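# Move the matching lettered box to the lone box's desk

## Task

Two desks are involved: one holds a group of five boxes and the other holds a single box, each box marked with a letter on top. Find the box in the group whose letter matches the single box's letter and move it onto the single box's desk, resting on the desk surface itself and not on top of any other object. Every other box must stay on the desk it started on. The robot must not tip over or be left leaning, or the task fails. The finished arrangement must stay put without the robot holding or supporting anything.

## Robot and tools

Robot: a Hello Robot Stretch 3. It has a two-wheeled base, a mast carrying a lift, and one telescoping arm that reaches out to the robot's RIGHT side. The base is 0.33 m long and 0.34 m wide. It cannot strafe, so to shift the gripper forward or back you drive the base. Spinning in place pivots about the point between the drive wheels, 0.05 m behind the front edge. With the arm retracted and the wrist folded, a spin sweeps a 0.28 m radius; an unfolded, level gripper reaches past that circle. Occasionally a loose object may get a short push from outside.

Frames: the base frame has its origin on the floor between the drive wheels, x forward, y left, z up. hand_pose is reported in this frame, located where the closed fingertips meet; with all wrist joints at zero its x axis points up, y back toward the mast, z toward the rear. The odometry frame is the base frame as it was at scene start; base_odometry counts wheel rotation only, so slip shows up as travel. Heading is positive leftward, range -3.142 to 3.142.

Tool execute_actions: argument "actions" is a list holding exactly one action, or empty to just read state and images. An action may contain "base", "joints", or both, plus optional "contact_limits"; the parts start at once and may finish at different times. "base" holds exactly one key: {"translate_m": d}, a relative drive of d metres straight ahead from the current spot (negative = backward), range -1 to 1; or {"rotate_rad": d}, a relative turn in place of d radians, positive = counter-clockwise/left, range -3.2 to 3.2. "joints" is a single object of absolute targets keyed by joint name: lift_m 0 to 1.1 (arm height on mast, m); arm_m 0 to 0.52 (extension, m); wrist_yaw_rad -1.345 to 4.42 (0 along the arm, positive swings toward the front, 3.0 folds over the base); wrist_pitch_rad -1.57 to 0.451 (0 level, negative tips fingertips down); wrist_roll_rad -2.911 to 2.911 (0 = fingers side by side, level); gripper_m -0.089 to 0.179 (larger is wider; actual fingertip gap is about 0.007 m less when nearly shut and 0.025 m less when wide, zero below 0.007); head_pan_rad -3.953 to 1.73 (0 forward, positive left, -1.57 looks along the arm); head_tilt_rad -1.53 to 0.419 (0 level, negative down). Done tolerances are ±0.004 for lift_m, arm_m, gripper_m; ±0.02 for yaw, roll, head joints; ±0.05 for pitch. "contact_limits" accepts only arm_m: a motor_effort percentage, 1 to 100, at which arm motion halts with contact_stop (about -value when retracting); smaller is softer, too small stops immediately, and it also caps the arm's holding force until the next action. "cameras" lists head_camera, nav_camera, wrist_camera or all; omitted/null/["all"] gives all, [] gives none. An unknown key, camera, or out-of-range number rejects the call and nothing moves. Any one action lasts at most 15 s. Omitted joints or base may keep driving to their earlier targets without the status showing it. If a result reports a stop, later execute_actions, wait and finished_scene calls in the same reply are skipped.

Tool wait: {"seconds": 0 to 10}; commands nothing, returns state and images. Tool zoom_image: {"camera", "region": [x0, y0, x1, y1]} in pixels of that camera's latest full image, origin top-left, at most 504 by 504. Tool finished_scene: {"scene": n}; irreversible, ends the scene and reports success. Replying without any tool call ends everything.

Result lines: base_status and joint_status describe how each motion of the last accepted action ended: done, off_target (stopped short and may still push), contact_stop, time_out, torque_fault. After the last three the target is dropped and the joint holds where it stopped, except a slack joint. The arm and lift contact-stop on firm resistance and then go slack until recommanded; a slack lift can sink under load or keep pressing, and closing fingers on a surface pushes it up. Base, wrist and head have no contact stop. A wrist servo overloaded for several seconds goes limp for 10 s (torque_fault). on_its_own covers uncommanded parts; its "held at" is a target, not a position. motor_effort is percent of max, positive toward larger joint values, bracket = peak in the last action; readings are biased and noisy. Positive wheel effort pushes forward. lidar_m: 12 distances in m from the base origin, 30-degree sectors, 1st straight ahead, counter-clockwise (4th left, 7th behind, 10th right), "-" = nothing; plane 0.17 m high, range 0.15 to 12 m, blind to clear objects, can miss thin legs, partly blocked by the mast and (with low lift) by the robot. wrist_depth_mm (45 to 1000) and head_depth_mm (280 to 4000, sideways image) are 7x7 grids of median depth. base_tilt in degrees, forward/right positive; turned_by_wheels and turned_by_imu give turning since last result.

Cameras: head_camera 896x504 and nav_camera 672x504 (fisheye) move with the head; wrist_camera 644x364 rides on the gripper.

Speed: the base is fast (0.30 m/s, 1.9 rad/s) only when stowed: lift_m under 0.30, arm_m under 0.03, wrist_yaw_rad over 2.54; otherwise 0.10 m/s and 0.63 rad/s.

Gripping: command gripper_m below the object's width to grasp; to let go, go at least 0.02 above where the fingers made contact. Neither the reading nor done confirms a hold. Over-squeezing triggers a stall guard that weakens grip; send a new value to re-squeeze.

Cautions: fold or unfold the wrist only with lift_m 0.32 to 0.95, wrist_pitch_rad -0.4 and roll near 0; once folded lift may drop to 0.25. With yaw below -0.4 keep pitch at -0.5 or lower. Pushing on something rigid with the gripper above about 0.45 m can tip the robot, worse with raised contact limits or a second push. Do not drive while holding or pressing on something fixed. If snagged, reverse the last move in small steps; if leaning, pull the gripper free, and lower lift_m to about 0.2 if still tipped. Avoid drops, slips, slams and hard pushes.

Each tool is called after ">>>" as name(argument=value, ...), one argument or row to a line, values as JSON.

## Session

>>> execute_actions(
  actions=[],
)

Scene clock: 0.00 s.
base_odometry: x=+0.000 y=+0.000 heading=+0.000 (m, m, rad; odometry frame)
turned_by_wheels: +0.000 (rad since the last result)
turned_by_imu: +0.000 (rad since the last result)
base_tilt: forward=-0.8 right=+0.2 (deg)
lidar_m: 0.97 0.95 1.01 1.59 1.57 1.04 0.80 0.79 0.84 1.22 2.20 1.26
head_depth_mm: 1753 1276 1254 1265 1265 1266 1277 / 1783 1166 1170 1167 1174 1181 1184 / 1712 1090 1089 1095 1101 1102 1103 / 1637 1022 1024 1029 1031 1033 1038 / 1577 963 965 968 972 973 977 / 921 909 914 912 919 920 921 / 862 862 865 868 870 870 873
base_status: not commanded
joint_positions: lift_m=+0.441 arm_m=-0.001 wrist_yaw_rad=+2.796 wrist_pitch_rad=-0.336 wrist_roll_rad=-0.008 gripper_m=+0.037 head_pan_rad=-0.008 head_tilt_rad=+0.003
joint_status: not commanded
motor_effort: left_wheel=+0 right_wheel=+0 lift_m=+26 arm_m=+0 wrist_yaw_rad=+1 wrist_pitch_rad=+4 wrist_roll_rad=+0 gripper_m=+0 head_pan_rad=-1 head_tilt_rad=+2 (%)
hand_pose: x=+0.0579 y=+0.0758 z=+0.4728 quat_wxyz=(+0.236, +0.704, -0.002, +0.670) (m; base frame)
wrist_depth_mm: - - - - - 840 724 / - - - - - 891 756 / - - - - - 924 813 / - - - - - 974 822 / - 931 981 937 976 929 856 / - 786 - 777 798 745 771 / 649 - 656 667 659 659 654
pictures: head_camera (sideways: a quarter turn clockwise sets it upright), nav_camera (sideways: a quarter turn counterclockwise sets it upright), wrist_camera
Images, in order (width x height): head_camera 896x504, nav_camera 672x504, wrist_camera 644x364.

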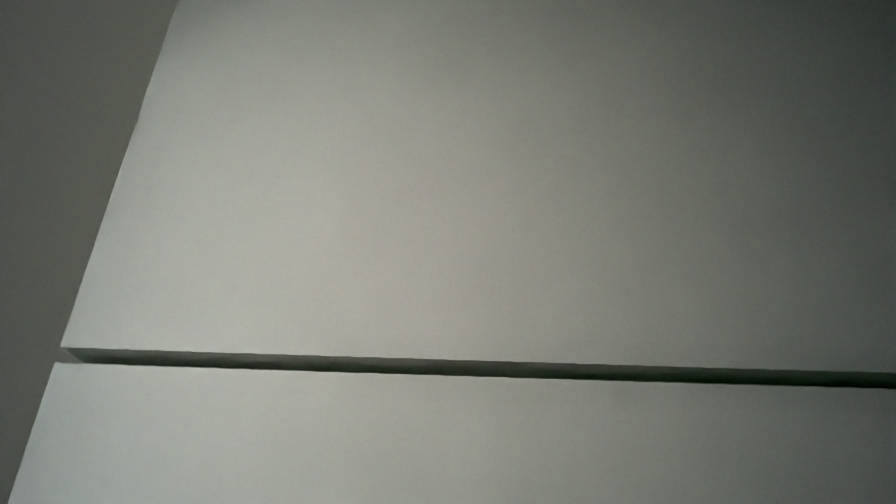

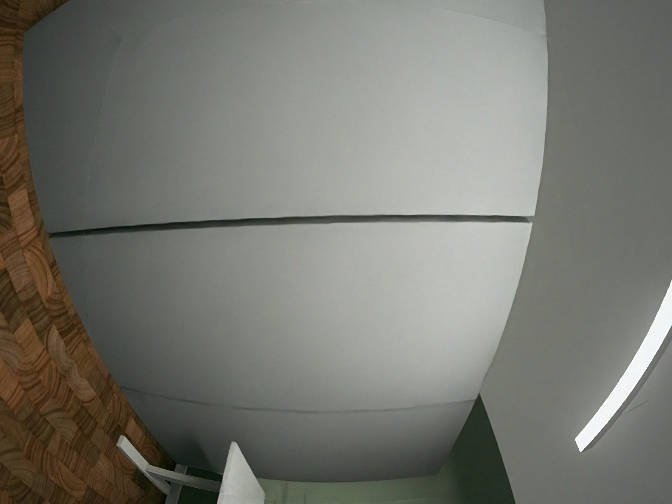

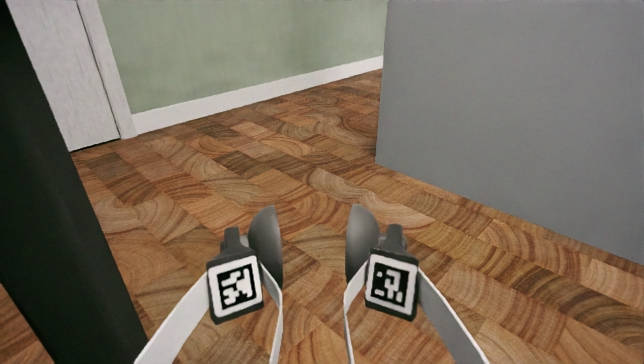

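>>> execute_actions(
  actions=[
    {"joints": {"head_pan_rad": -1.0, "head_tilt_rad": -0.5}},
  ],
  cameras=["head_camera", "nav_camera"],
)

Scene clock: 3.53 s.
base_odometry: x=+0.000 y=+0.000 heading=+0.000 (m, m, rad; odometry frame)
turned_by_wheels: +0.000 (rad since the last result)
turned_by_imu: +0.000 (rad since the last result)
base_tilt: forward=-0.9 right=+0.2 (deg)
lidar_m: 0.97 0.95 1.01 1.59 1.57 1.04 0.80 0.79 0.84 1.21 2.20 1.26
head_depth_mm: 1766 1913 2013 1912 1964 1571 1290 / 1790 1939 1995 2339 1998 1559 1287 / 1819 1964 1958 2350 1978 1556 1276 / 1826 2000 1920 2377 1966 1547 1273 / 1835 2012 1890 2398 1940 1540 1266 / 1867 2041 1839 2321 1931 1520 1260 / 1860 1997 1914 2250 1898 1515 1250
base_status: not commanded
joint_positions: lift_m=+0.441 arm_m=-0.001 wrist_yaw_rad=+2.796 wrist_pitch_rad=-0.336 wrist_roll_rad=-0.008 gripper_m=+0.037 head_pan_rad=-0.993 head_tilt_rad=-0.493
joint_status: all done
motor_effort: left_wheel=+0(0) right_wheel=+0(0) lift_m=+26(25) arm_m=-1(0) wrist_yaw_rad=+0(1) wrist_pitch_rad=+4(4) wrist_roll_rad=+0(0) gripper_m=+1(0) head_pan_rad=-4(40) head_tilt_rad=-2(21) (%)
hand_pose: x=+0.0579 y=+0.0758 z=+0.4728 quat_wxyz=(+0.236, +0.704, -0.002, +0.670) (m; base frame)
wrist_depth_mm: - - - - - 844 723 / - - - - - 890 768 / - - - - - 952 786 / - - - - - 984 825 / - 955 - 938 971 941 890 / - 781 - 757 779 770 777 / 643 - 663 663 660 653 661
pictures: head_camera (sideways: a quarter turn clockwise sets it upright), nav_camera (sideways: a quarter turn counterclockwise sets it upright)
Images, in order (width x height): head_camera 896x504, nav_camera 672x504.

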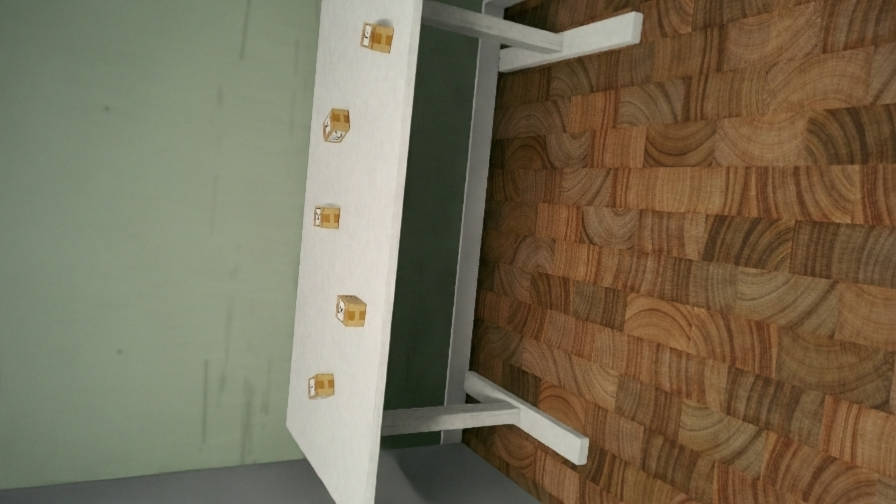

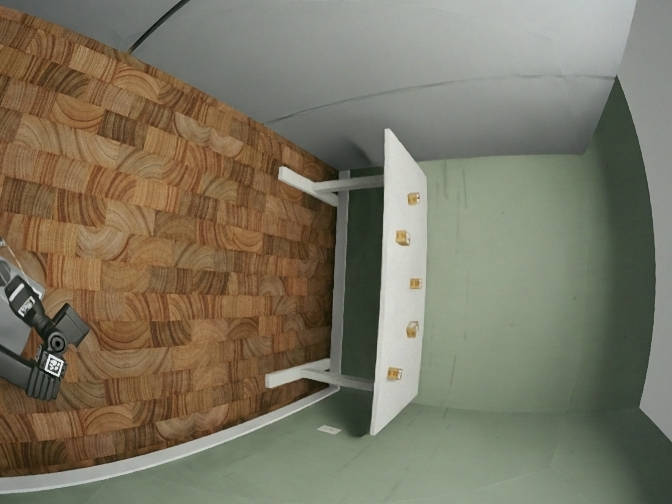

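>>> zoom_image(
  camera="head_camera",
  region=[280, 0, 420, 250],
)

>>> zoom_image(
  camera="head_camera",
  region=[280, 250, 420, 430],
)

>>> execute_actions(
  actions=[
    {"joints": {"head_pan_rad": 1.7, "head_tilt_rad": -0.3}},
  ],
  cameras=["head_camera", "nav_camera"],
)

Region (280, 0, 420, 250) of head_camera's 896x504 image, scaled by 2.016, with more detail than that image has; it fills the left 282 columns of this view, and the rest is white.

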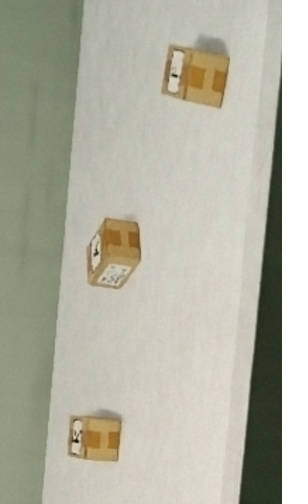

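Region (280, 250, 420, 430) of head_camera's 896x504 image, scaled by 2.800, with more detail than that image has.

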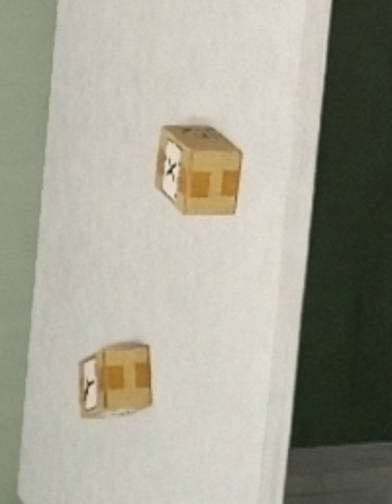

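Scene clock: 8.77 s.
base_odometry: x=+0.000 y=+0.000 heading=+0.000 (m, m, rad; odometry frame)
turned_by_wheels: +0.000 (rad since the last result)
turned_by_imu: +0.000 (rad since the last result)
base_tilt: forward=-0.8 right=+0.2 (deg)
lidar_m: 0.97 0.95 1.01 1.59 1.57 1.04 0.80 0.79 0.84 1.21 2.20 1.27
head_depth_mm: 1592 1695 1827 1976 2129 1896 1484 / 1525 1626 1734 1863 2016 1893 1473 / 1463 1558 1658 1777 1920 1880 1473 / 1407 1495 1591 1703 1834 1847 1452 / 1348 1426 1508 1623 1730 1781 1447 / 1297 1373 1452 1541 1653 1735 1444 / 1260 1329 1401 1496 1582 1688 -
base_status: not commanded
joint_positions: lift_m=+0.441 arm_m=-0.001 wrist_yaw_rad=+2.796 wrist_pitch_rad=-0.336 wrist_roll_rad=-0.008 gripper_m=+0.037 head_pan_rad=+1.693 head_tilt_rad=-0.310
joint_status: all done
motor_effort: left_wheel=+0(1) right_wheel=-1(0) lift_m=+26(26) arm_m=+1(0) wrist_yaw_rad=+1(1) wrist_pitch_rad=+5(4) wrist_roll_rad=+0(0) gripper_m=+1(0) head_pan_rad=+1(39) head_tilt_rad=+3(16) (%)
hand_pose: x=+0.0579 y=+0.0758 z=+0.4728 quat_wxyz=(+0.236, +0.704, -0.002, +0.670) (m; base frame)
wrist_depth_mm: - - - - 995 833 721 / - - - - - 877 763 / - - - - - 919 784 / - - - - - 999 835 / - 959 991 940 986 940 852 / - 787 - 788 806 777 771 / 641 - 648 663 661 654 653
pictures: head_camera (sideways: a quarter turn clockwise sets it upright), nav_camera (sideways: a quarter turn counterclockwise sets it upright)
Images, in order (width x height): head_camera 896x504, nav_camera 672x504.

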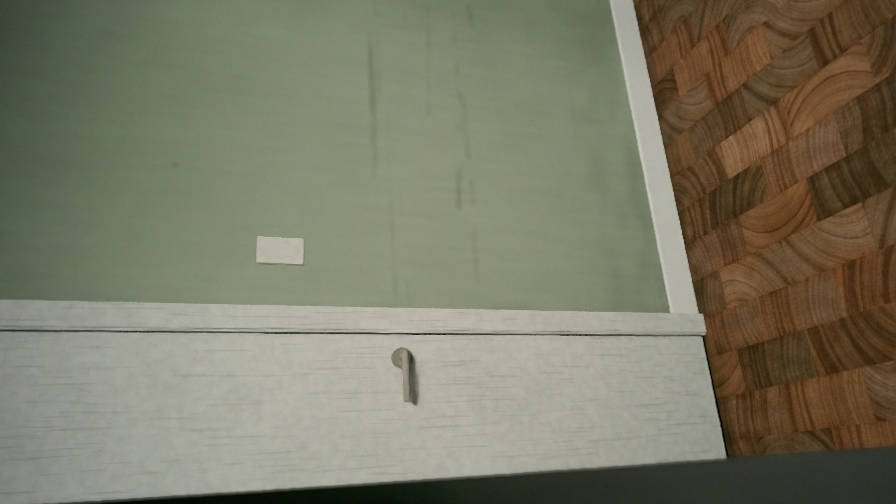

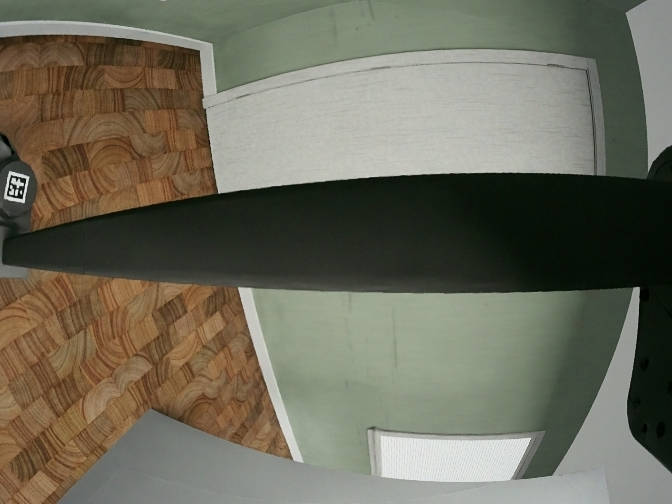

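>>> execute_actions(
  actions=[
    {"base": {"rotate_rad": 1.4}, "joints": {"lift_m": 0.27, "wrist_yaw_rad": 3.0, "wrist_pitch_rad": -0.4, "head_pan_rad": -0.5, "head_tilt_rad": -0.6}},
  ],
  cameras=["head_camera", "nav_camera"],
)

Scene clock: 32.03 s.
base_odometry: x=+0.000 y=+0.000 heading=+1.400 (m, m, rad; odometry frame)
turned_by_wheels: +1.400 (rad since the last result)
turned_by_imu: +1.405 (rad since the last result)
base_tilt: forward=-0.9 right=+0.2 (deg)
lidar_m: 1.68 1.56 1.22 0.84 0.79 0.80 1.04 1.82 1.48 1.02 0.95 0.97
head_depth_mm: 751 817 900 995 1111 1266 1223 / 787 858 944 1052 1187 1346 1220 / 819 899 996 1116 1267 1395 1212 / 856 948 1054 1187 1364 1429 1206 / 909 1023 1149 1314 1522 1419 1202 / 2110 2320 2523 2234 1724 1409 1192 / 1857 2004 2168 2170 1718 1398 1188
base_status: done
joint_positions: lift_m=+0.271 arm_m=-0.001 wrist_yaw_rad=+2.997 wrist_pitch_rad=-0.416 wrist_roll_rad=-0.008 gripper_m=+0.037 head_pan_rad=-0.493 head_tilt_rad=-0.593
joint_status: all done
motor_effort: left_wheel=-2(8) right_wheel=+2(11) lift_m=+9(22) arm_m=+0(1) wrist_yaw_rad=+3(6) wrist_pitch_rad=+5(5) wrist_roll_rad=+0(1) gripper_m=+0(1) head_pan_rad=-4(41) head_tilt_rad=-3(17) (%)
hand_pose: x=+0.0110 y=+0.0779 z=+0.2839 quat_wxyz=(+0.195, +0.698, +0.097, +0.683) (m; base frame)
wrist_depth_mm: 602 - 834 - - - - / 646 - 913 - - - - / 687 - 915 927 921 921 913 / 693 - 720 711 717 730 713 / 591 587 - 595 606 587 578 / 500 495 - 516 514 495 495 / 450 - - - 430 434 427
pictures: head_camera (sideways: a quarter turn clockwise sets it upright), nav_camera (sideways: a quarter turn counterclockwise sets it upright)
Images, in order (width x height): head_camera 896x504, nav_camera 672x504.

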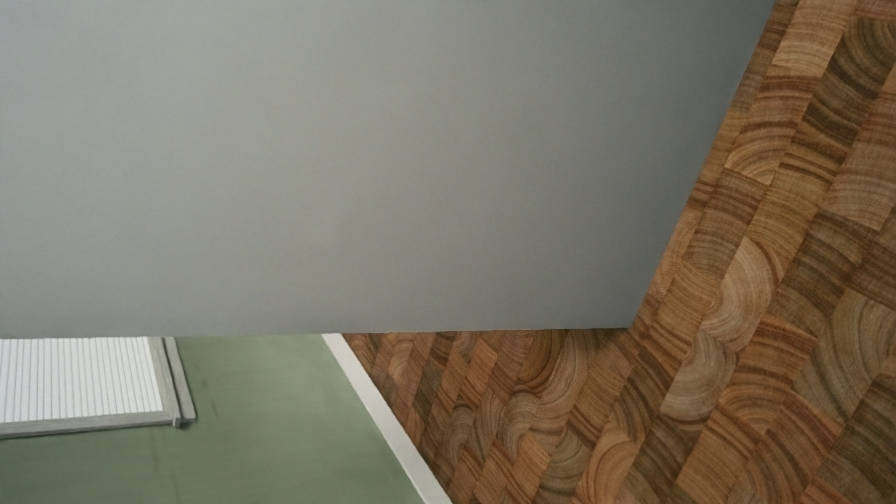

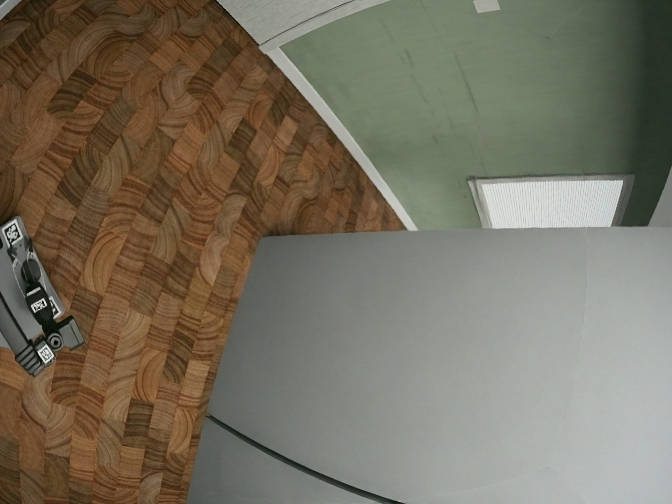

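>>> execute_actions(
  actions=[
    {"base": {"translate_m": 1.0}, "joints": {"head_pan_rad": -1.2, "head_tilt_rad": -0.4}},
  ],
  cameras=["head_camera", "nav_camera"],
)

Scene clock: 40.00 s.
base_odometry: x=+0.170 y=+0.985 heading=+1.400 (m, m, rad; odometry frame)
turned_by_wheels: +0.000 (rad since the last result)
turned_by_imu: +0.005 (rad since the last result)
base_tilt: forward=-0.8 right=+0.2 (deg)
lidar_m: 0.79 0.72 0.73 0.95 1.36 1.39 1.80 2.10 0.59 0.44 0.68 1.15
head_depth_mm: 355 363 385 415 461 520 595 / 434 444 456 466 478 515 566 / 557 574 594 612 632 654 676 / 2903 3060 3000 906 927 977 1033 / 2860 3057 3222 3081 2168 1658 1338 / 2787 2988 3201 3136 2150 1644 1329 / 2735 2917 3109 2795 2157 1633 1319
base_status: done
joint_positions: lift_m=+0.271 arm_m=-0.001 wrist_yaw_rad=+2.998 wrist_pitch_rad=-0.416 wrist_roll_rad=-0.008 gripper_m=+0.037 head_pan_rad=-1.193 head_tilt_rad=-0.408
joint_status: all done
motor_effort: left_wheel=-1(9) right_wheel=+2(10) lift_m=+10(10) arm_m=+0(1) wrist_yaw_rad=+2(3) wrist_pitch_rad=+5(5) wrist_roll_rad=+0(0) gripper_m=+1(1) head_pan_rad=-4(37) head_tilt_rad=+3(17) (%)
hand_pose: x=+0.0109 y=+0.0779 z=+0.2838 quat_wxyz=(+0.195, +0.697, +0.097, +0.683) (m; base frame)
wrist_depth_mm: - - - - 818 675 576 / - - - - 877 707 614 / 942 - 906 932 860 748 652 / 730 699 718 708 708 715 665 / 595 594 - 587 608 580 588 / 501 501 - 514 507 506 496 / 457 - - - 432 426 427
pictures: head_camera (sideways: a quarter turn clockwise sets it upright), nav_camera (sideways: a quarter turn counterclockwise sets it upright)
Images, in order (width x height): head_camera 896x504, nav_camera 672x504.

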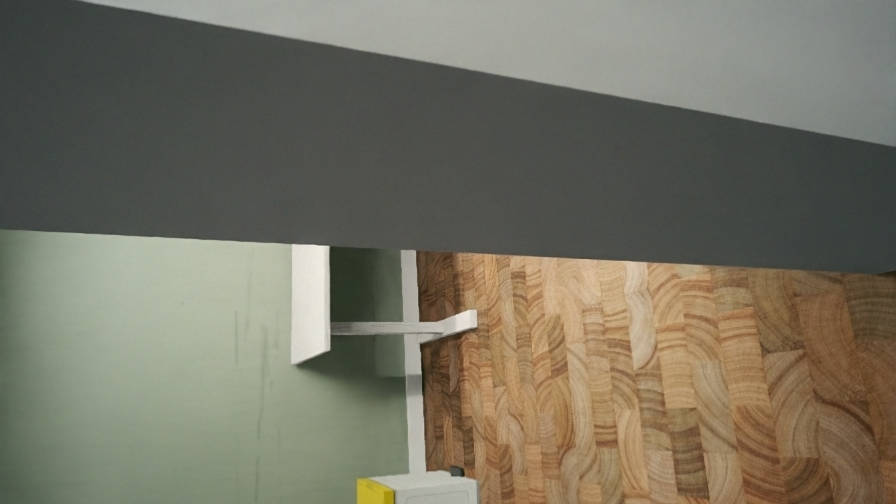

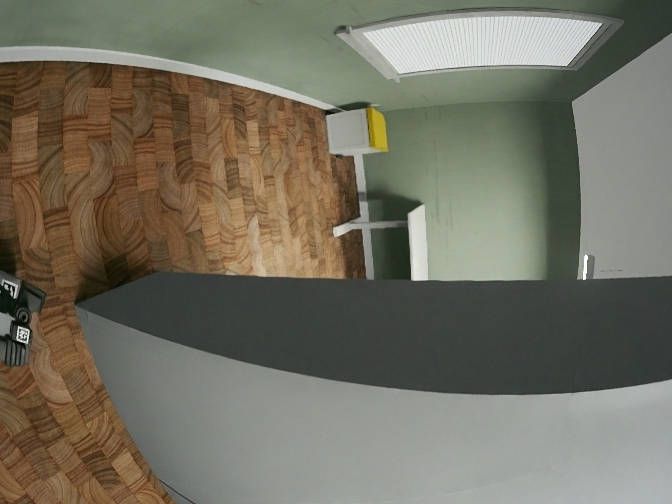

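>>> execute_actions(
  actions=[
    {"base": {"translate_m": 0.28}},
  ],
  cameras=[],
)

>>> execute_actions(
  actions=[
    {"base": {"rotate_rad": -1.0}, "joints": {"head_pan_rad": -0.4, "head_tilt_rad": -0.4}},
  ],
  cameras=["head_camera", "nav_camera"],
)

Scene clock: 47.90 s.
base_odometry: x=+0.218 y=+1.261 heading=+1.400 (m, m, rad; odometry frame)
turned_by_wheels: +0.000 (rad since the last result)
turned_by_imu: +0.001 (rad since the last result)
base_tilt: forward=-0.9 right=+0.3 (deg)
lidar_m: 0.54 0.51 0.52 0.65 1.52 1.55 2.02 1.21 0.51 0.61 2.59 0.78
head_depth_mm: 3008 3249 3377 788 797 810 826 / 2913 3163 3327 3259 2227 1638 1046 / 2875 3093 3240 3249 2219 1687 1353 / 2804 2984 3161 3015 2194 1677 1345 / 2723 2900 3115 3130 2182 1659 1340 / 2650 2854 3088 2939 2154 1645 1333 / 2596 2781 2965 2551 2129 1630 1323
base_status: done
joint_positions: lift_m=+0.271 arm_m=-0.001 wrist_yaw_rad=+2.998 wrist_pitch_rad=-0.416 wrist_roll_rad=-0.008 gripper_m=+0.037 head_pan_rad=-1.193 head_tilt_rad=-0.408
joint_status: not commanded
motor_effort: left_wheel=-2(8) right_wheel=+2(11) lift_m=+10(10) arm_m=+0(0) wrist_yaw_rad=+2(3) wrist_pitch_rad=+5(5) wrist_roll_rad=+0(0) gripper_m=+0(0) head_pan_rad=-4(4) head_tilt_rad=+4(4) (%)
hand_pose: x=+0.0109 y=+0.0779 z=+0.2838 quat_wxyz=(+0.195, +0.697, +0.097, +0.683) (m; base frame)
wrist_depth_mm: - - 940 716 564 474 406 / - - - 771 588 495 426 / 958 - 926 829 641 530 445 / 729 694 718 724 680 558 462 / 590 591 - 589 606 569 486 / 497 502 - 516 511 505 482 / 455 - - - 426 432 431
pictures: none
No camera images: the call's "cameras" was empty. Leave "cameras" out to get every camera's image.

Scene clock: 49.73 s.
base_odometry: x=+0.218 y=+1.261 heading=+0.400 (m, m, rad; odometry frame)
turned_by_wheels: -1.000 (rad since the last result)
turned_by_imu: -1.001 (rad since the last result)
base_tilt: forward=-0.7 right=+0.2 (deg)
lidar_m: 2.26 0.75 0.53 0.51 0.52 0.67 1.52 1.57 2.08 0.99 0.51 0.63
head_depth_mm: 530 550 570 592 616 641 668 / 604 630 656 686 719 755 793 / 3160 3375 3129 823 861 914 968 / 3049 3262 3457 3192 2189 1672 1349 / 2889 3114 3292 3190 2169 1657 1343 / 2752 2917 3063 2940 2159 1651 1331 / 2649 2818 2987 3109 2139 1643 1327
base_status: done
joint_positions: lift_m=+0.271 arm_m=-0.001 wrist_yaw_rad=+2.998 wrist_pitch_rad=-0.416 wrist_roll_rad=-0.008 gripper_m=+0.037 head_pan_rad=-0.407 head_tilt_rad=-0.408
joint_status: all done
motor_effort: left_wheel=+1(10) right_wheel=-3(9) lift_m=+10(10) arm_m=+0(0) wrist_yaw_rad=+2(3) wrist_pitch_rad=+5(5) wrist_roll_rad=+0(0) gripper_m=+0(1) head_pan_rad=+2(38) head_tilt_rad=+3(2) (%)
hand_pose: x=+0.0109 y=+0.0779 z=+0.2838 quat_wxyz=(+0.195, +0.697, +0.097, +0.683) (m; base frame)
wrist_depth_mm: 442 - 492 515 539 566 597 / 467 - 533 567 594 629 674 / 506 - 596 617 658 694 732 / 542 580 613 660 680 704 709 / 586 593 - 588 608 584 588 / 502 500 - 518 509 496 498 / 452 - - - 430 431 428
pictures: head_camera (sideways: a quarter turn clockwise sets it upright), nav_camera (sideways: a quarter turn counterclockwise sets it upright)
Images, in order (width x height): head_camera 896x504, nav_camera 672x504.

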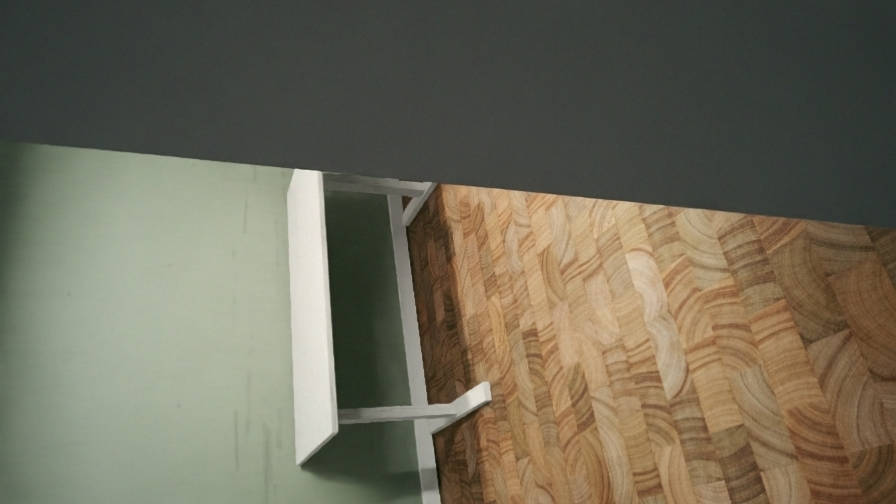

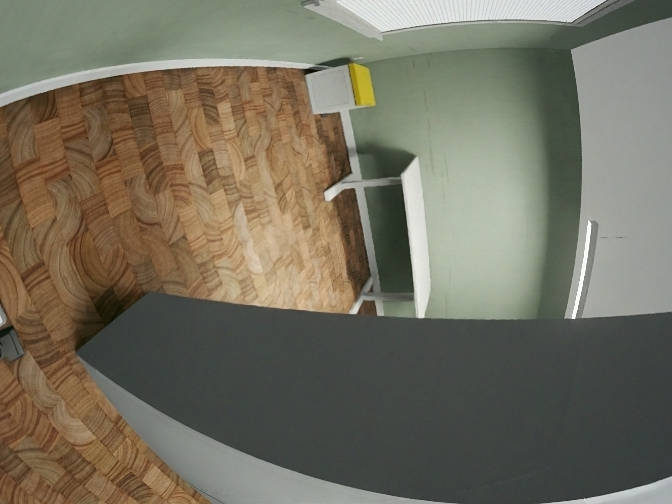

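>>> execute_actions(
  actions=[
    {"base": {"translate_m": 1.0}, "joints": {"head_pan_rad": -1.2, "head_tilt_rad": -0.35}},
  ],
  cameras=["head_camera", "nav_camera"],
)

Scene clock: 57.67 s.
base_odometry: x=+1.139 y=+1.651 heading=+0.400 (m, m, rad; odometry frame)
turned_by_wheels: +0.000 (rad since the last result)
turned_by_imu: +0.005 (rad since the last result)
base_tilt: forward=-0.7 right=+0.3 (deg)
lidar_m: 1.59 0.79 0.56 0.54 0.56 0.74 1.84 0.63 0.54 1.35 2.68 1.90
head_depth_mm: 2580 2776 2875 3059 2423 1801 1421 / 2677 2834 2973 3179 2409 1783 1412 / 2798 2959 3132 3232 2403 1764 1404 / 2875 3076 3235 3350 2351 1757 1401 / 2962 3125 3321 3315 2339 1752 1388 / 3061 3272 3494 3512 2317 1734 1385 / 3066 3250 3385 3309 2300 1732 1377
base_status: done
joint_positions: lift_m=+0.271 arm_m=-0.001 wrist_yaw_rad=+2.998 wrist_pitch_rad=-0.416 wrist_roll_rad=-0.008 gripper_m=+0.037 head_pan_rad=-1.193 head_tilt_rad=-0.359
joint_status: all done
motor_effort: left_wheel=+2(11) right_wheel=-2(5) lift_m=+10(10) arm_m=+0(1) wrist_yaw_rad=+3(3) wrist_pitch_rad=+5(5) wrist_roll_rad=+0(0) gripper_m=+0(0) head_pan_rad=-4(38) head_tilt_rad=+3(8) (%)
hand_pose: x=+0.0109 y=+0.0779 z=+0.2838 quat_wxyz=(+0.195, +0.697, +0.097, +0.683) (m; base frame)
wrist_depth_mm: 484 - 524 549 575 603 644 / 522 - 572 612 626 670 703 / 560 - 625 647 682 725 788 / 602 611 663 692 726 713 717 / 597 604 - 585 612 584 577 / 502 502 - 519 511 495 493 / 448 - - - 428 431 429
pictures: head_camera (sideways: a quarter turn clockwise sets it upright), nav_camera (sideways: a quarter turn counterclockwise sets it upright)
Images, in order (width x height): head_camera 896x504, nav_camera 672x504.

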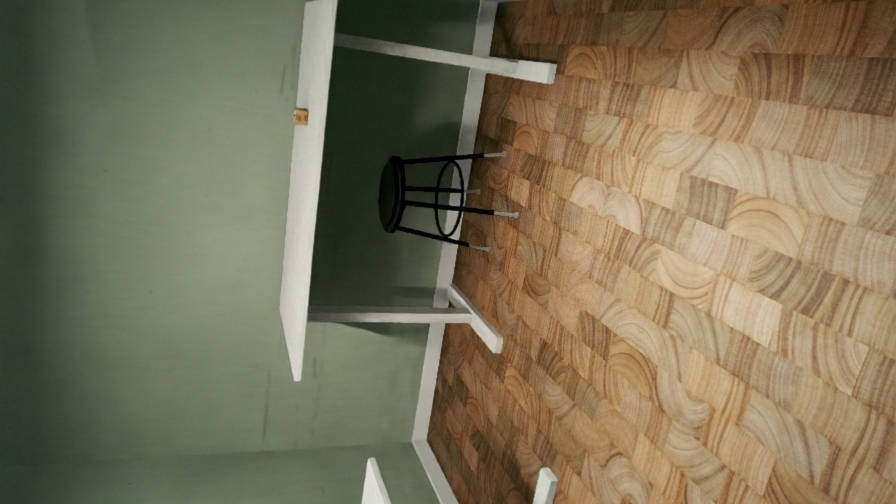

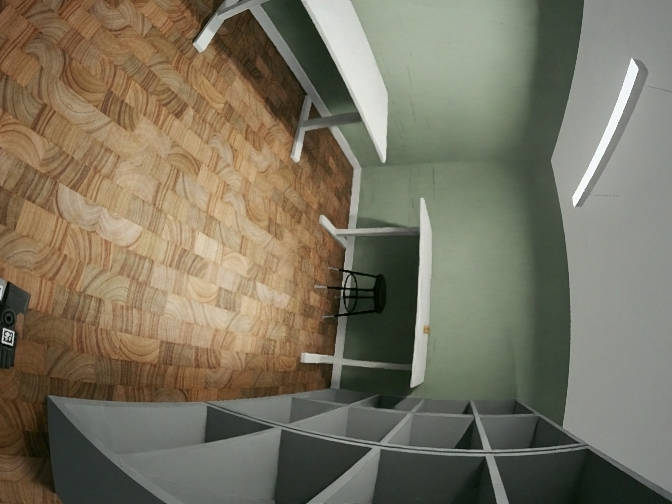

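>>> execute_actions(
  actions=[
    {"base": {"rotate_rad": -1.36}, "joints": {"head_pan_rad": 0.0, "head_tilt_rad": -0.3}},
  ],
  cameras=[],
)

>>> execute_actions(
  actions=[
    {"base": {"translate_m": 1.0}},
  ],
  cameras=["head_camera", "nav_camera"],
)

Scene clock: 64.97 s.
base_odometry: x=+1.139 y=+1.651 heading=-0.960 (m, m, rad; odometry frame)
turned_by_wheels: -1.360 (rad since the last result)
turned_by_imu: -1.360 (rad since the last result)
base_tilt: forward=-0.8 right=+0.2 (deg)
lidar_m: 2.79 2.57 1.91 1.30 0.66 0.54 0.54 0.60 0.94 2.53 0.54 1.35
head_depth_mm: 2359 1957 2046 2134 1390 1433 1399 / 2677 2867 2976 3129 2373 1890 1470 / 2729 2872 3015 3210 2610 1883 1465 / 2763 2914 3076 3261 2593 1870 1460 / 2792 2940 3086 3236 2570 1852 1451 / 2824 3014 3143 3347 2520 1838 1443 / 2866 3022 3183 3399 2496 1827 1440
base_status: done
joint_positions: lift_m=+0.271 arm_m=-0.001 wrist_yaw_rad=+2.998 wrist_pitch_rad=-0.416 wrist_roll_rad=-0.008 gripper_m=+0.037 head_pan_rad=-0.007 head_tilt_rad=-0.309
joint_status: all done
motor_effort: left_wheel=+2(10) right_wheel=-2(10) lift_m=+10(10) arm_m=+0(0) wrist_yaw_rad=+3(2) wrist_pitch_rad=+5(4) wrist_roll_rad=+0(0) gripper_m=+0(0) head_pan_rad=+3(40) head_tilt_rad=+3(9) (%)
hand_pose: x=+0.0109 y=+0.0779 z=+0.2838 quat_wxyz=(+0.195, +0.697, +0.097, +0.683) (m; base frame)
wrist_depth_mm: 634 - - - - - - / 676 - - - - - - / 657 - 948 923 923 928 920 / 654 709 720 732 737 714 719 / 594 597 - 584 612 584 580 / 507 500 - 520 518 497 493 / 456 - - - 426 433 430
pictures: none
No camera images: the call's "cameras" was empty. Leave "cameras" out to get every camera's image.

Scene clock: 70.00 s.
base_odometry: x=+1.712 y=+0.831 heading=-0.960 (m, m, rad; odometry frame)
turned_by_wheels: +0.000 (rad since the last result)
turned_by_imu: +0.005 (rad since the last result)
base_tilt: forward=-0.8 right=+0.2 (deg)
lidar_m: 1.66 2.07 1.83 1.67 1.88 1.54 1.54 0.74 0.94 0.73 0.60 1.35
head_depth_mm: 1828 1936 2037 2115 2254 1881 1487 / 1859 1968 2060 1803 2302 1892 1475 / 1889 1980 2102 2228 2353 1879 1469 / 1903 2016 2123 2269 2360 1872 1461 / 1935 2052 2137 2031 2166 1845 1455 / 1972 2079 2174 2333 2405 1836 1440 / 1995 2116 2195 2378 2368 1830 1434
base_status: done
joint_positions: lift_m=+0.271 arm_m=-0.001 wrist_yaw_rad=+2.998 wrist_pitch_rad=-0.416 wrist_roll_rad=-0.008 gripper_m=+0.037 head_pan_rad=-0.007 head_tilt_rad=-0.309
joint_status: not commanded
motor_effort: left_wheel=+1(10) right_wheel=-2(6) lift_m=+10(10) arm_m=+0(0) wrist_yaw_rad=+2(3) wrist_pitch_rad=+5(5) wrist_roll_rad=+0(0) gripper_m=+0(0) head_pan_rad=+3(2) head_tilt_rad=+3(2) (%)
hand_pose: x=+0.0109 y=+0.0779 z=+0.2838 quat_wxyz=(+0.195, +0.697, +0.097, +0.683) (m; base frame)
wrist_depth_mm: - - - - - - - / - - - - - - - / 919 - 936 943 943 893 901 / 720 726 716 717 710 708 706 / 606 592 - 585 607 584 580 / 503 501 - 508 502 498 498 / 456 - - - 433 427 425
pictures: head_camera (sideways: a quarter turn clockwise sets it upright), nav_camera (sideways: a quarter turn counterclockwise sets it upright)
Images, in order (width x height): head_camera 896x504, nav_camera 672x504.

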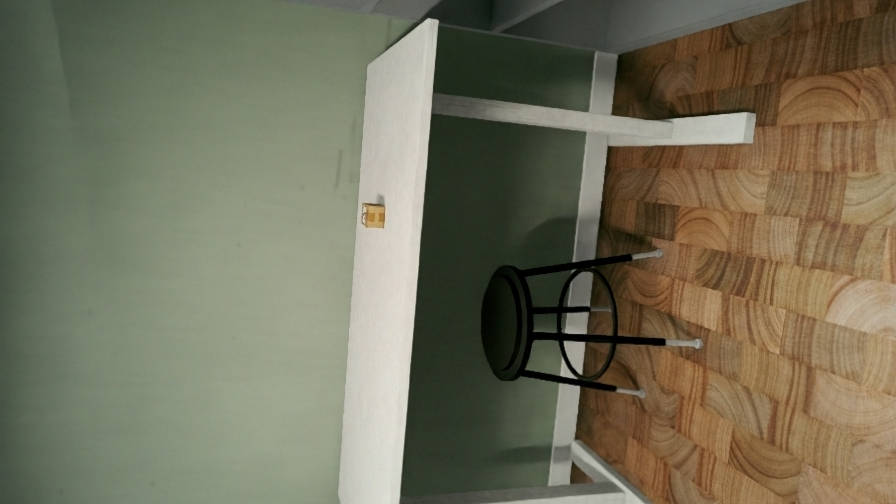

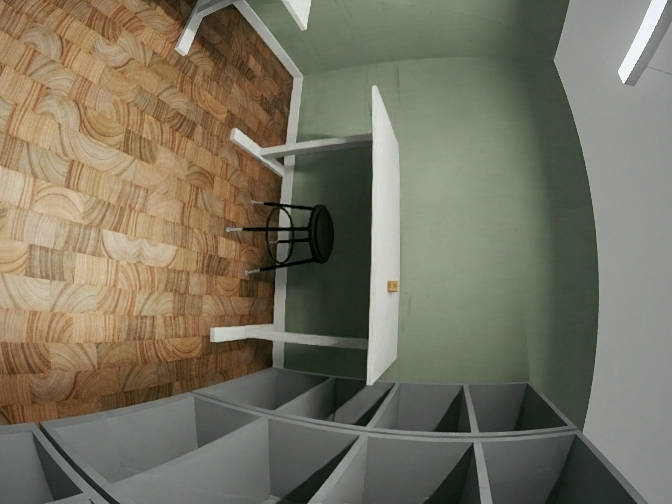

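>>> execute_actions(
  actions=[
    {"base": {"translate_m": 0.9}, "joints": {"head_pan_rad": -0.1, "head_tilt_rad": -0.4}},
  ],
  cameras=["head_camera", "nav_camera"],
)

Scene clock: 76.70 s.
base_odometry: x=+2.229 y=+0.094 heading=-0.960 (m, m, rad; odometry frame)
turned_by_wheels: +0.000 (rad since the last result)
turned_by_imu: +0.004 (rad since the last result)
base_tilt: forward=-0.9 right=+0.2 (deg)
lidar_m: 0.76 1.04 1.92 1.45 2.12 2.35 1.58 0.83 0.86 0.84 0.76 0.96
head_depth_mm: 1092 1168 1255 945 662 1107 1306 / 1097 1175 1267 936 657 1605 1337 / 1100 1183 1269 862 680 1600 1369 / 1111 1193 1270 904 676 1630 1323 / 1118 1194 1281 897 669 1148 1328 / 1121 1209 1285 880 664 1027 1277 / 1133 1208 1295 872 689 1053 1293
base_status: done
joint_positions: lift_m=+0.271 arm_m=-0.001 wrist_yaw_rad=+2.998 wrist_pitch_rad=-0.416 wrist_roll_rad=-0.008 gripper_m=+0.037 head_pan_rad=-0.093 head_tilt_rad=-0.396
joint_status: all done
motor_effort: left_wheel=+0(10) right_wheel=-1(5) lift_m=+10(10) arm_m=+0(0) wrist_yaw_rad=+3(3) wrist_pitch_rad=+5(5) wrist_roll_rad=+0(0) gripper_m=+0(0) head_pan_rad=-4(13) head_tilt_rad=-2(8) (%)
hand_pose: x=+0.0109 y=+0.0779 z=+0.2838 quat_wxyz=(+0.195, +0.697, +0.097, +0.683) (m; base frame)
wrist_depth_mm: - - - - - - - / - - - - - - - / 946 - 931 931 928 931 907 / 735 716 717 738 710 718 718 / 589 582 - 590 603 581 589 / 503 497 - 514 514 492 495 / 452 - - - 429 431 425
pictures: head_camera (sideways: a quarter turn clockwise sets it upright), nav_camera (sideways: a quarter turn counterclockwise sets it upright)
Images, in order (width x height): head_camera 896x504, nav_camera 672x504.

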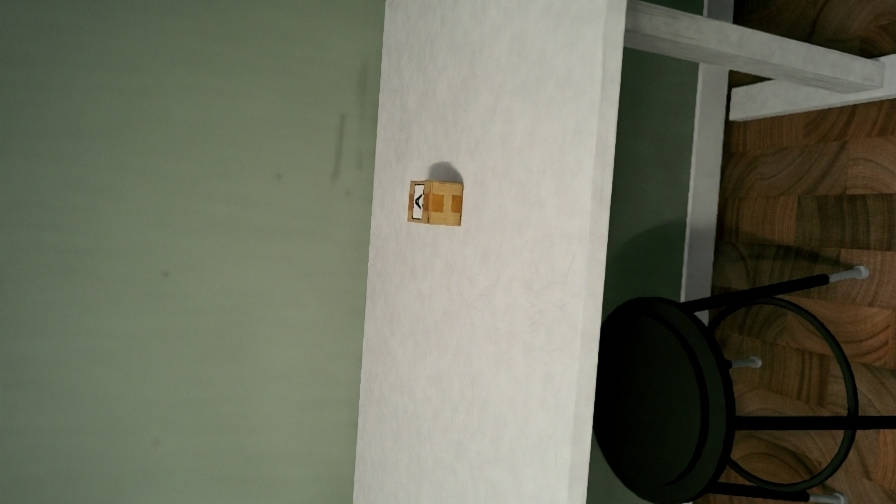

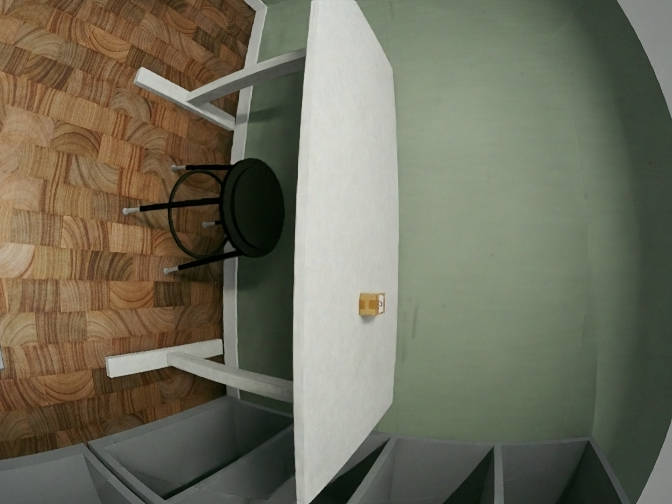

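>>> zoom_image(
  camera="head_camera",
  region=[395, 165, 475, 235],
)

Region (395, 165, 475, 235) of head_camera's 896x504 image, scaled by 6.300, with more detail than that image has; it fills the top 441 rows of this view, and the rest is white.

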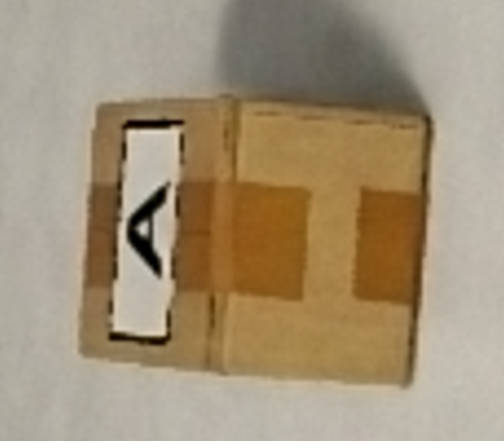

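>>> execute_actions(
  actions=[
    {"base": {"translate_m": -1.0}},
  ],
  cameras=[],
)

>>> execute_actions(
  actions=[
    {"base": {"translate_m": -0.9}},
  ],
  cameras=[],
)

Scene clock: 101.37 s.
base_odometry: x=+1.655 y=+0.913 heading=-0.960 (m, m, rad; odometry frame)
turned_by_wheels: +0.000 (rad since the last result)
turned_by_imu: -0.005 (rad since the last result)
base_tilt: forward=-0.9 right=+0.2 (deg)
lidar_m: 1.76 2.18 1.90 1.67 1.76 1.44 1.44 0.66 0.76 0.95 0.64 1.44
head_depth_mm: 1888 2030 2106 1923 1539 1583 1343 / 1929 2074 2170 2387 2269 1713 1373 / 1937 2077 2089 2377 2180 1711 1366 / 1949 2096 2181 2434 2237 1691 1359 / 1958 2088 2175 2402 2124 1675 1355 / 1973 2111 2196 2367 2088 1668 1344 / 1973 2128 2160 2492 2157 1661 1333
base_status: done
joint_positions: lift_m=+0.271 arm_m=-0.001 wrist_yaw_rad=+2.998 wrist_pitch_rad=-0.416 wrist_roll_rad=-0.008 gripper_m=+0.037 head_pan_rad=-0.093 head_tilt_rad=-0.396
joint_status: not commanded
motor_effort: left_wheel=+2(10) right_wheel=-2(10) lift_m=+10(10) arm_m=+0(0) wrist_yaw_rad=+2(3) wrist_pitch_rad=+5(5) wrist_roll_rad=+0(0) gripper_m=+0(1) head_pan_rad=-4(3) head_tilt_rad=-2(1) (%)
hand_pose: x=+0.0109 y=+0.0779 z=+0.2838 quat_wxyz=(+0.195, +0.697, +0.097, +0.683) (m; base frame)
wrist_depth_mm: - - - - - - - / - - - - - - - / 929 - 931 941 918 921 889 / 724 724 732 719 726 731 723 / 590 597 - 587 606 578 585 / 492 506 - 511 512 494 499 / 455 - - - 432 427 431
pictures: none
No camera images: the call's "cameras" was empty. Leave "cameras" out to get every camera's image.

Scene clock: 106.07 s.
base_odometry: x=+1.139 y=+1.651 heading=-0.960 (m, m, rad; odometry frame)
turned_by_wheels: +0.000 (rad since the last result)
turned_by_imu: -0.004 (rad since the last result)
base_tilt: forward=-0.8 right=+0.3 (deg)
lidar_m: 2.79 2.58 1.91 1.29 0.66 0.54 0.54 0.60 0.94 2.53 0.54 1.35
head_depth_mm: 1811 1167 1219 1321 1373 1104 1265 / 2452 2030 2085 2173 1591 1563 1340 / 2684 2862 3105 3157 2257 1704 1367 / 2708 2885 3118 3071 2234 1696 1360 / 2718 2913 3131 3056 2215 1685 1351 / 2693 2922 3105 3189 2188 1667 1346 / 2723 2940 3145 2956 2189 1661 1335
base_status: done
joint_positions: lift_m=+0.271 arm_m=-0.001 wrist_yaw_rad=+2.998 wrist_pitch_rad=-0.416 wrist_roll_rad=-0.008 gripper_m=+0.037 head_pan_rad=-0.093 head_tilt_rad=-0.396
joint_status: not commanded
motor_effort: left_wheel=+1(7) right_wheel=-2(12) lift_m=+10(10) arm_m=+0(0) wrist_yaw_rad=+2(2) wrist_pitch_rad=+5(5) wrist_roll_rad=+0(0) gripper_m=+0(1) head_pan_rad=-4(4) head_tilt_rad=-2(2) (%)
hand_pose: x=+0.0109 y=+0.0779 z=+0.2838 quat_wxyz=(+0.195, +0.697, +0.097, +0.683) (m; base frame)
wrist_depth_mm: 631 - - - - - - / 666 - - - - - - / 659 - 929 912 927 912 901 / 667 711 714 715 717 726 716 / 587 596 - 591 612 588 582 / 499 504 - 510 507 499 494 / 451 - - - 428 425 432
pictures: none
No camera images: the call's "cameras" was empty. Leave "cameras" out to get every camera's image.

Same lidar as before. Retrace.

>>> execute_actions(
  actions=[
    {"base": {"rotate_rad": 1.38}},
  ],
  cameras=[],
)

>>> execute_actions(
  actions=[
    {"base": {"translate_m": -1.0}, "joints": {"head_pan_rad": -1.7, "head_tilt_rad": -0.4}},
  ],
  cameras=["head_camera"],
)

Scene clock: 113.80 s.
base_odometry: x=+1.139 y=+1.651 heading=+0.420 (m, m, rad; odometry frame)
turned_by_wheels: +1.380 (rad since the last result)
turned_by_imu: +1.380 (rad since the last result)
base_tilt: forward=-0.9 right=+0.2 (deg)
lidar_m: 1.59 0.77 0.56 0.54 0.56 0.76 1.97 0.61 0.54 1.35 2.58 1.90
head_depth_mm: 1958 2109 2264 1992 2295 1721 1382 / 1938 2068 2221 1944 2281 1726 1376 / 1918 2047 2211 2379 2123 1707 1371 / 1871 2011 2196 2380 2232 1686 1359 / 1860 2000 2154 2332 2217 1675 1353 / 1826 1962 2112 2222 1768 1665 1338 / 1821 1945 2089 2181 1729 1656 1334
base_status: done
joint_positions: lift_m=+0.271 arm_m=-0.001 wrist_yaw_rad=+2.998 wrist_pitch_rad=-0.416 wrist_roll_rad=-0.008 gripper_m=+0.037 head_pan_rad=-0.093 head_tilt_rad=-0.396
joint_status: not commanded
motor_effort: left_wheel=-1(9) right_wheel=+2(12) lift_m=+10(10) arm_m=+0(0) wrist_yaw_rad=+3(2) wrist_pitch_rad=+5(5) wrist_roll_rad=+0(0) gripper_m=+0(1) head_pan_rad=-4(4) head_tilt_rad=-2(1) (%)
hand_pose: x=+0.0109 y=+0.0779 z=+0.2838 quat_wxyz=(+0.195, +0.697, +0.097, +0.683) (m; base frame)
wrist_depth_mm: 483 - 524 545 561 589 615 / 524 - 576 585 621 643 686 / 568 - 628 644 674 710 764 / 602 631 667 690 716 712 715 / 602 598 - 579 610 586 581 / 509 507 - 511 512 501 489 / 452 - - - 429 434 429
pictures: none
No camera images: the call's "cameras" was empty. Leave "cameras" out to get every camera's image.

Scene clock: 118.73 s.
base_odometry: x=+0.226 y=+1.243 heading=+0.420 (m, m, rad; odometry frame)
turned_by_wheels: +0.000 (rad since the last result)
turned_by_imu: -0.005 (rad since the last result)
base_tilt: forward=-0.8 right=+0.2 (deg)
lidar_m: 2.16 0.76 0.55 0.53 0.55 0.71 1.52 1.57 2.12 0.91 0.49 0.61
head_depth_mm: 2822 2874 2883 2916 2298 1724 1379 / 2835 3050 3208 3142 2275 1713 1369 / 2775 3013 3147 3342 2248 1702 1364 / 2747 2913 3094 3289 2240 1687 1359 / 2682 2893 3040 3035 2208 1682 1353 / 2637 2824 2993 2817 2111 1664 1347 / 1409 1380 1344 1314 1280 1245 1209
base_status: done
joint_positions: lift_m=+0.271 arm_m=-0.001 wrist_yaw_rad=+2.998 wrist_pitch_rad=-0.416 wrist_roll_rad=-0.008 gripper_m=+0.037 head_pan_rad=-1.693 head_tilt_rad=-0.396
joint_status: all done
motor_effort: left_wheel=-2(11) right_wheel=+2(6) lift_m=+11(10) arm_m=+0(1) wrist_yaw_rad=+2(2) wrist_pitch_rad=+5(5) wrist_roll_rad=+0(0) gripper_m=+1(0) head_pan_rad=-3(41) head_tilt_rad=-1(1) (%)
hand_pose: x=+0.0109 y=+0.0779 z=+0.2838 quat_wxyz=(+0.195, +0.697, +0.097, +0.683) (m; base frame)
wrist_depth_mm: 450 - 515 530 558 587 616 / 484 - 556 579 613 650 685 / 534 - 611 634 661 714 738 / 577 599 651 659 701 701 710 / 594 586 - 587 609 587 588 / 502 512 - 512 519 501 502 / 453 - - - 433 435 429
pictures: head_camera (sideways: a quarter turn clockwise sets it upright)
Images, in order (width x height): head_camera 896x504.

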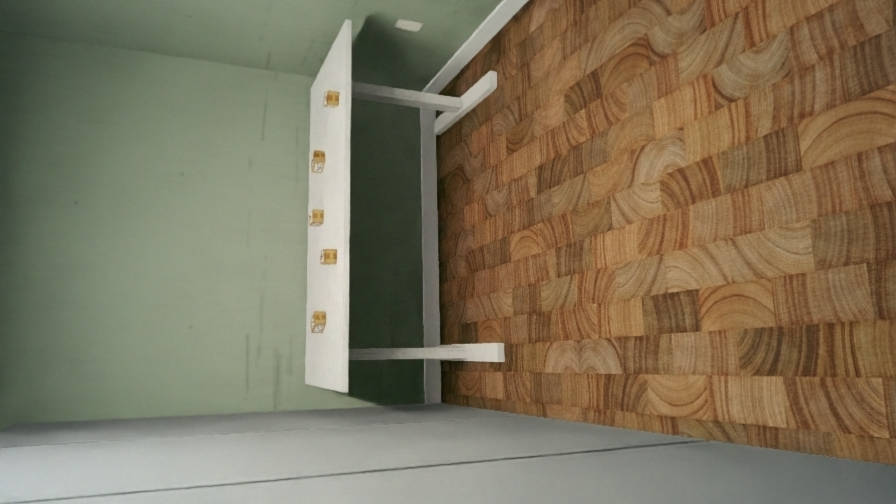

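>>> execute_actions(
  actions=[
    {"base": {"rotate_rad": -1.9}, "joints": {"head_pan_rad": 0.2, "head_tilt_rad": -0.45}},
  ],
  cameras=[],
)

>>> execute_actions(
  actions=[
    {"base": {"translate_m": 1.0}},
  ],
  cameras=["head_camera"],
)

Scene clock: 126.00 s.
base_odometry: x=+0.226 y=+1.243 heading=-1.480 (m, m, rad; odometry frame)
turned_by_wheels: -1.900 (rad since the last result)
turned_by_imu: -1.901 (rad since the last result)
base_tilt: forward=-0.8 right=+0.2 (deg)
lidar_m: 2.63 0.53 0.49 0.76 1.28 0.65 0.53 0.53 0.57 0.88 1.52 1.68
head_depth_mm: 2677 2706 2724 2700 2143 1652 1336 / 2840 3062 3145 3013 2122 1634 1331 / 2791 3000 3279 3003 2100 1627 1321 / 2724 2942 3228 2955 2098 1616 1312 / 2703 2921 3126 2927 2070 1601 1309 / 2638 2858 3034 2857 2060 1593 1302 / 1853 1736 1661 1576 1499 1425 1222
base_status: done
joint_positions: lift_m=+0.271 arm_m=-0.001 wrist_yaw_rad=+2.998 wrist_pitch_rad=-0.416 wrist_roll_rad=-0.008 gripper_m=+0.037 head_pan_rad=+0.193 head_tilt_rad=-0.445
joint_status: all done
motor_effort: left_wheel=+1(12) right_wheel=-3(9) lift_m=+10(10) arm_m=+0(1) wrist_yaw_rad=+2(3) wrist_pitch_rad=+5(5) wrist_roll_rad=+0(0) gripper_m=+0(1) head_pan_rad=+2(39) head_tilt_rad=-2(8) (%)
hand_pose: x=+0.0109 y=+0.0779 z=+0.2838 quat_wxyz=(+0.195, +0.697, +0.097, +0.683) (m; base frame)
wrist_depth_mm: - - - - 600 462 461 / - - - - 638 483 542 / 937 - 929 885 699 540 648 / 711 714 713 717 687 587 684 / 598 586 - 596 606 586 581 / 495 513 - 515 511 494 501 / 449 - - - 432 428 432
pictures: none
No camera images: the call's "cameras" was empty. Leave "cameras" out to get every camera's image.

Scene clock: 130.93 s.
base_odometry: x=+0.317 y=+0.247 heading=-1.480 (m, m, rad; odometry frame)
turned_by_wheels: +0.000 (rad since the last result)
turned_by_imu: +0.005 (rad since the last result)
base_tilt: forward=-0.9 right=+0.2 (deg)
lidar_m: 2.03 1.37 0.70 0.58 0.57 0.63 1.49 1.45 1.43 1.18 1.17 1.29
head_depth_mm: 2002 2111 2062 2173 2062 1650 1338 / 2003 2183 2274 2476 2124 1633 1324 / 1968 2135 2235 2522 2112 1628 1318 / 1926 2099 2197 2505 2085 1615 1311 / 1895 2048 2135 2441 2070 1598 1305 / 1868 2010 2109 2385 2049 1587 1292 / 1834 1965 2076 1956 1986 1576 1284
base_status: done
joint_positions: lift_m=+0.271 arm_m=-0.001 wrist_yaw_rad=+2.998 wrist_pitch_rad=-0.416 wrist_roll_rad=-0.008 gripper_m=+0.037 head_pan_rad=+0.193 head_tilt_rad=-0.445
joint_status: not commanded
motor_effort: left_wheel=+2(12) right_wheel=-2(7) lift_m=+11(10) arm_m=+0(1) wrist_yaw_rad=+2(2) wrist_pitch_rad=+5(4) wrist_roll_rad=+0(0) gripper_m=+0(1) head_pan_rad=+2(2) head_tilt_rad=-2(2) (%)
hand_pose: x=+0.0109 y=+0.0779 z=+0.2838 quat_wxyz=(+0.195, +0.697, +0.097, +0.683) (m; base frame)
wrist_depth_mm: 450 - 566 649 764 883 - / 480 - 613 697 829 - - / 521 - 668 757 888 918 923 / 562 598 700 710 727 710 720 / 566 596 - 591 608 591 584 / 505 509 - 520 517 492 489 / 452 - - - 436 426 433
pictures: head_camera (sideways: a quarter turn clockwise sets it upright)
Images, in order (width x height): head_camera 896x504.

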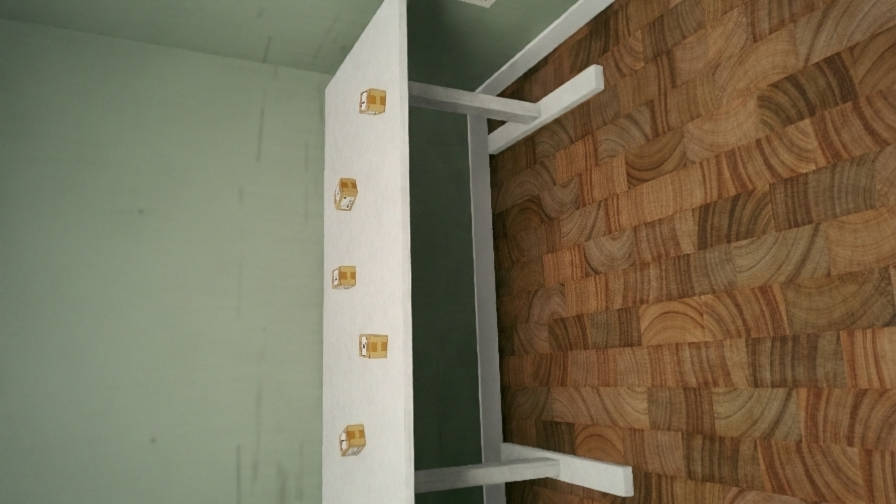

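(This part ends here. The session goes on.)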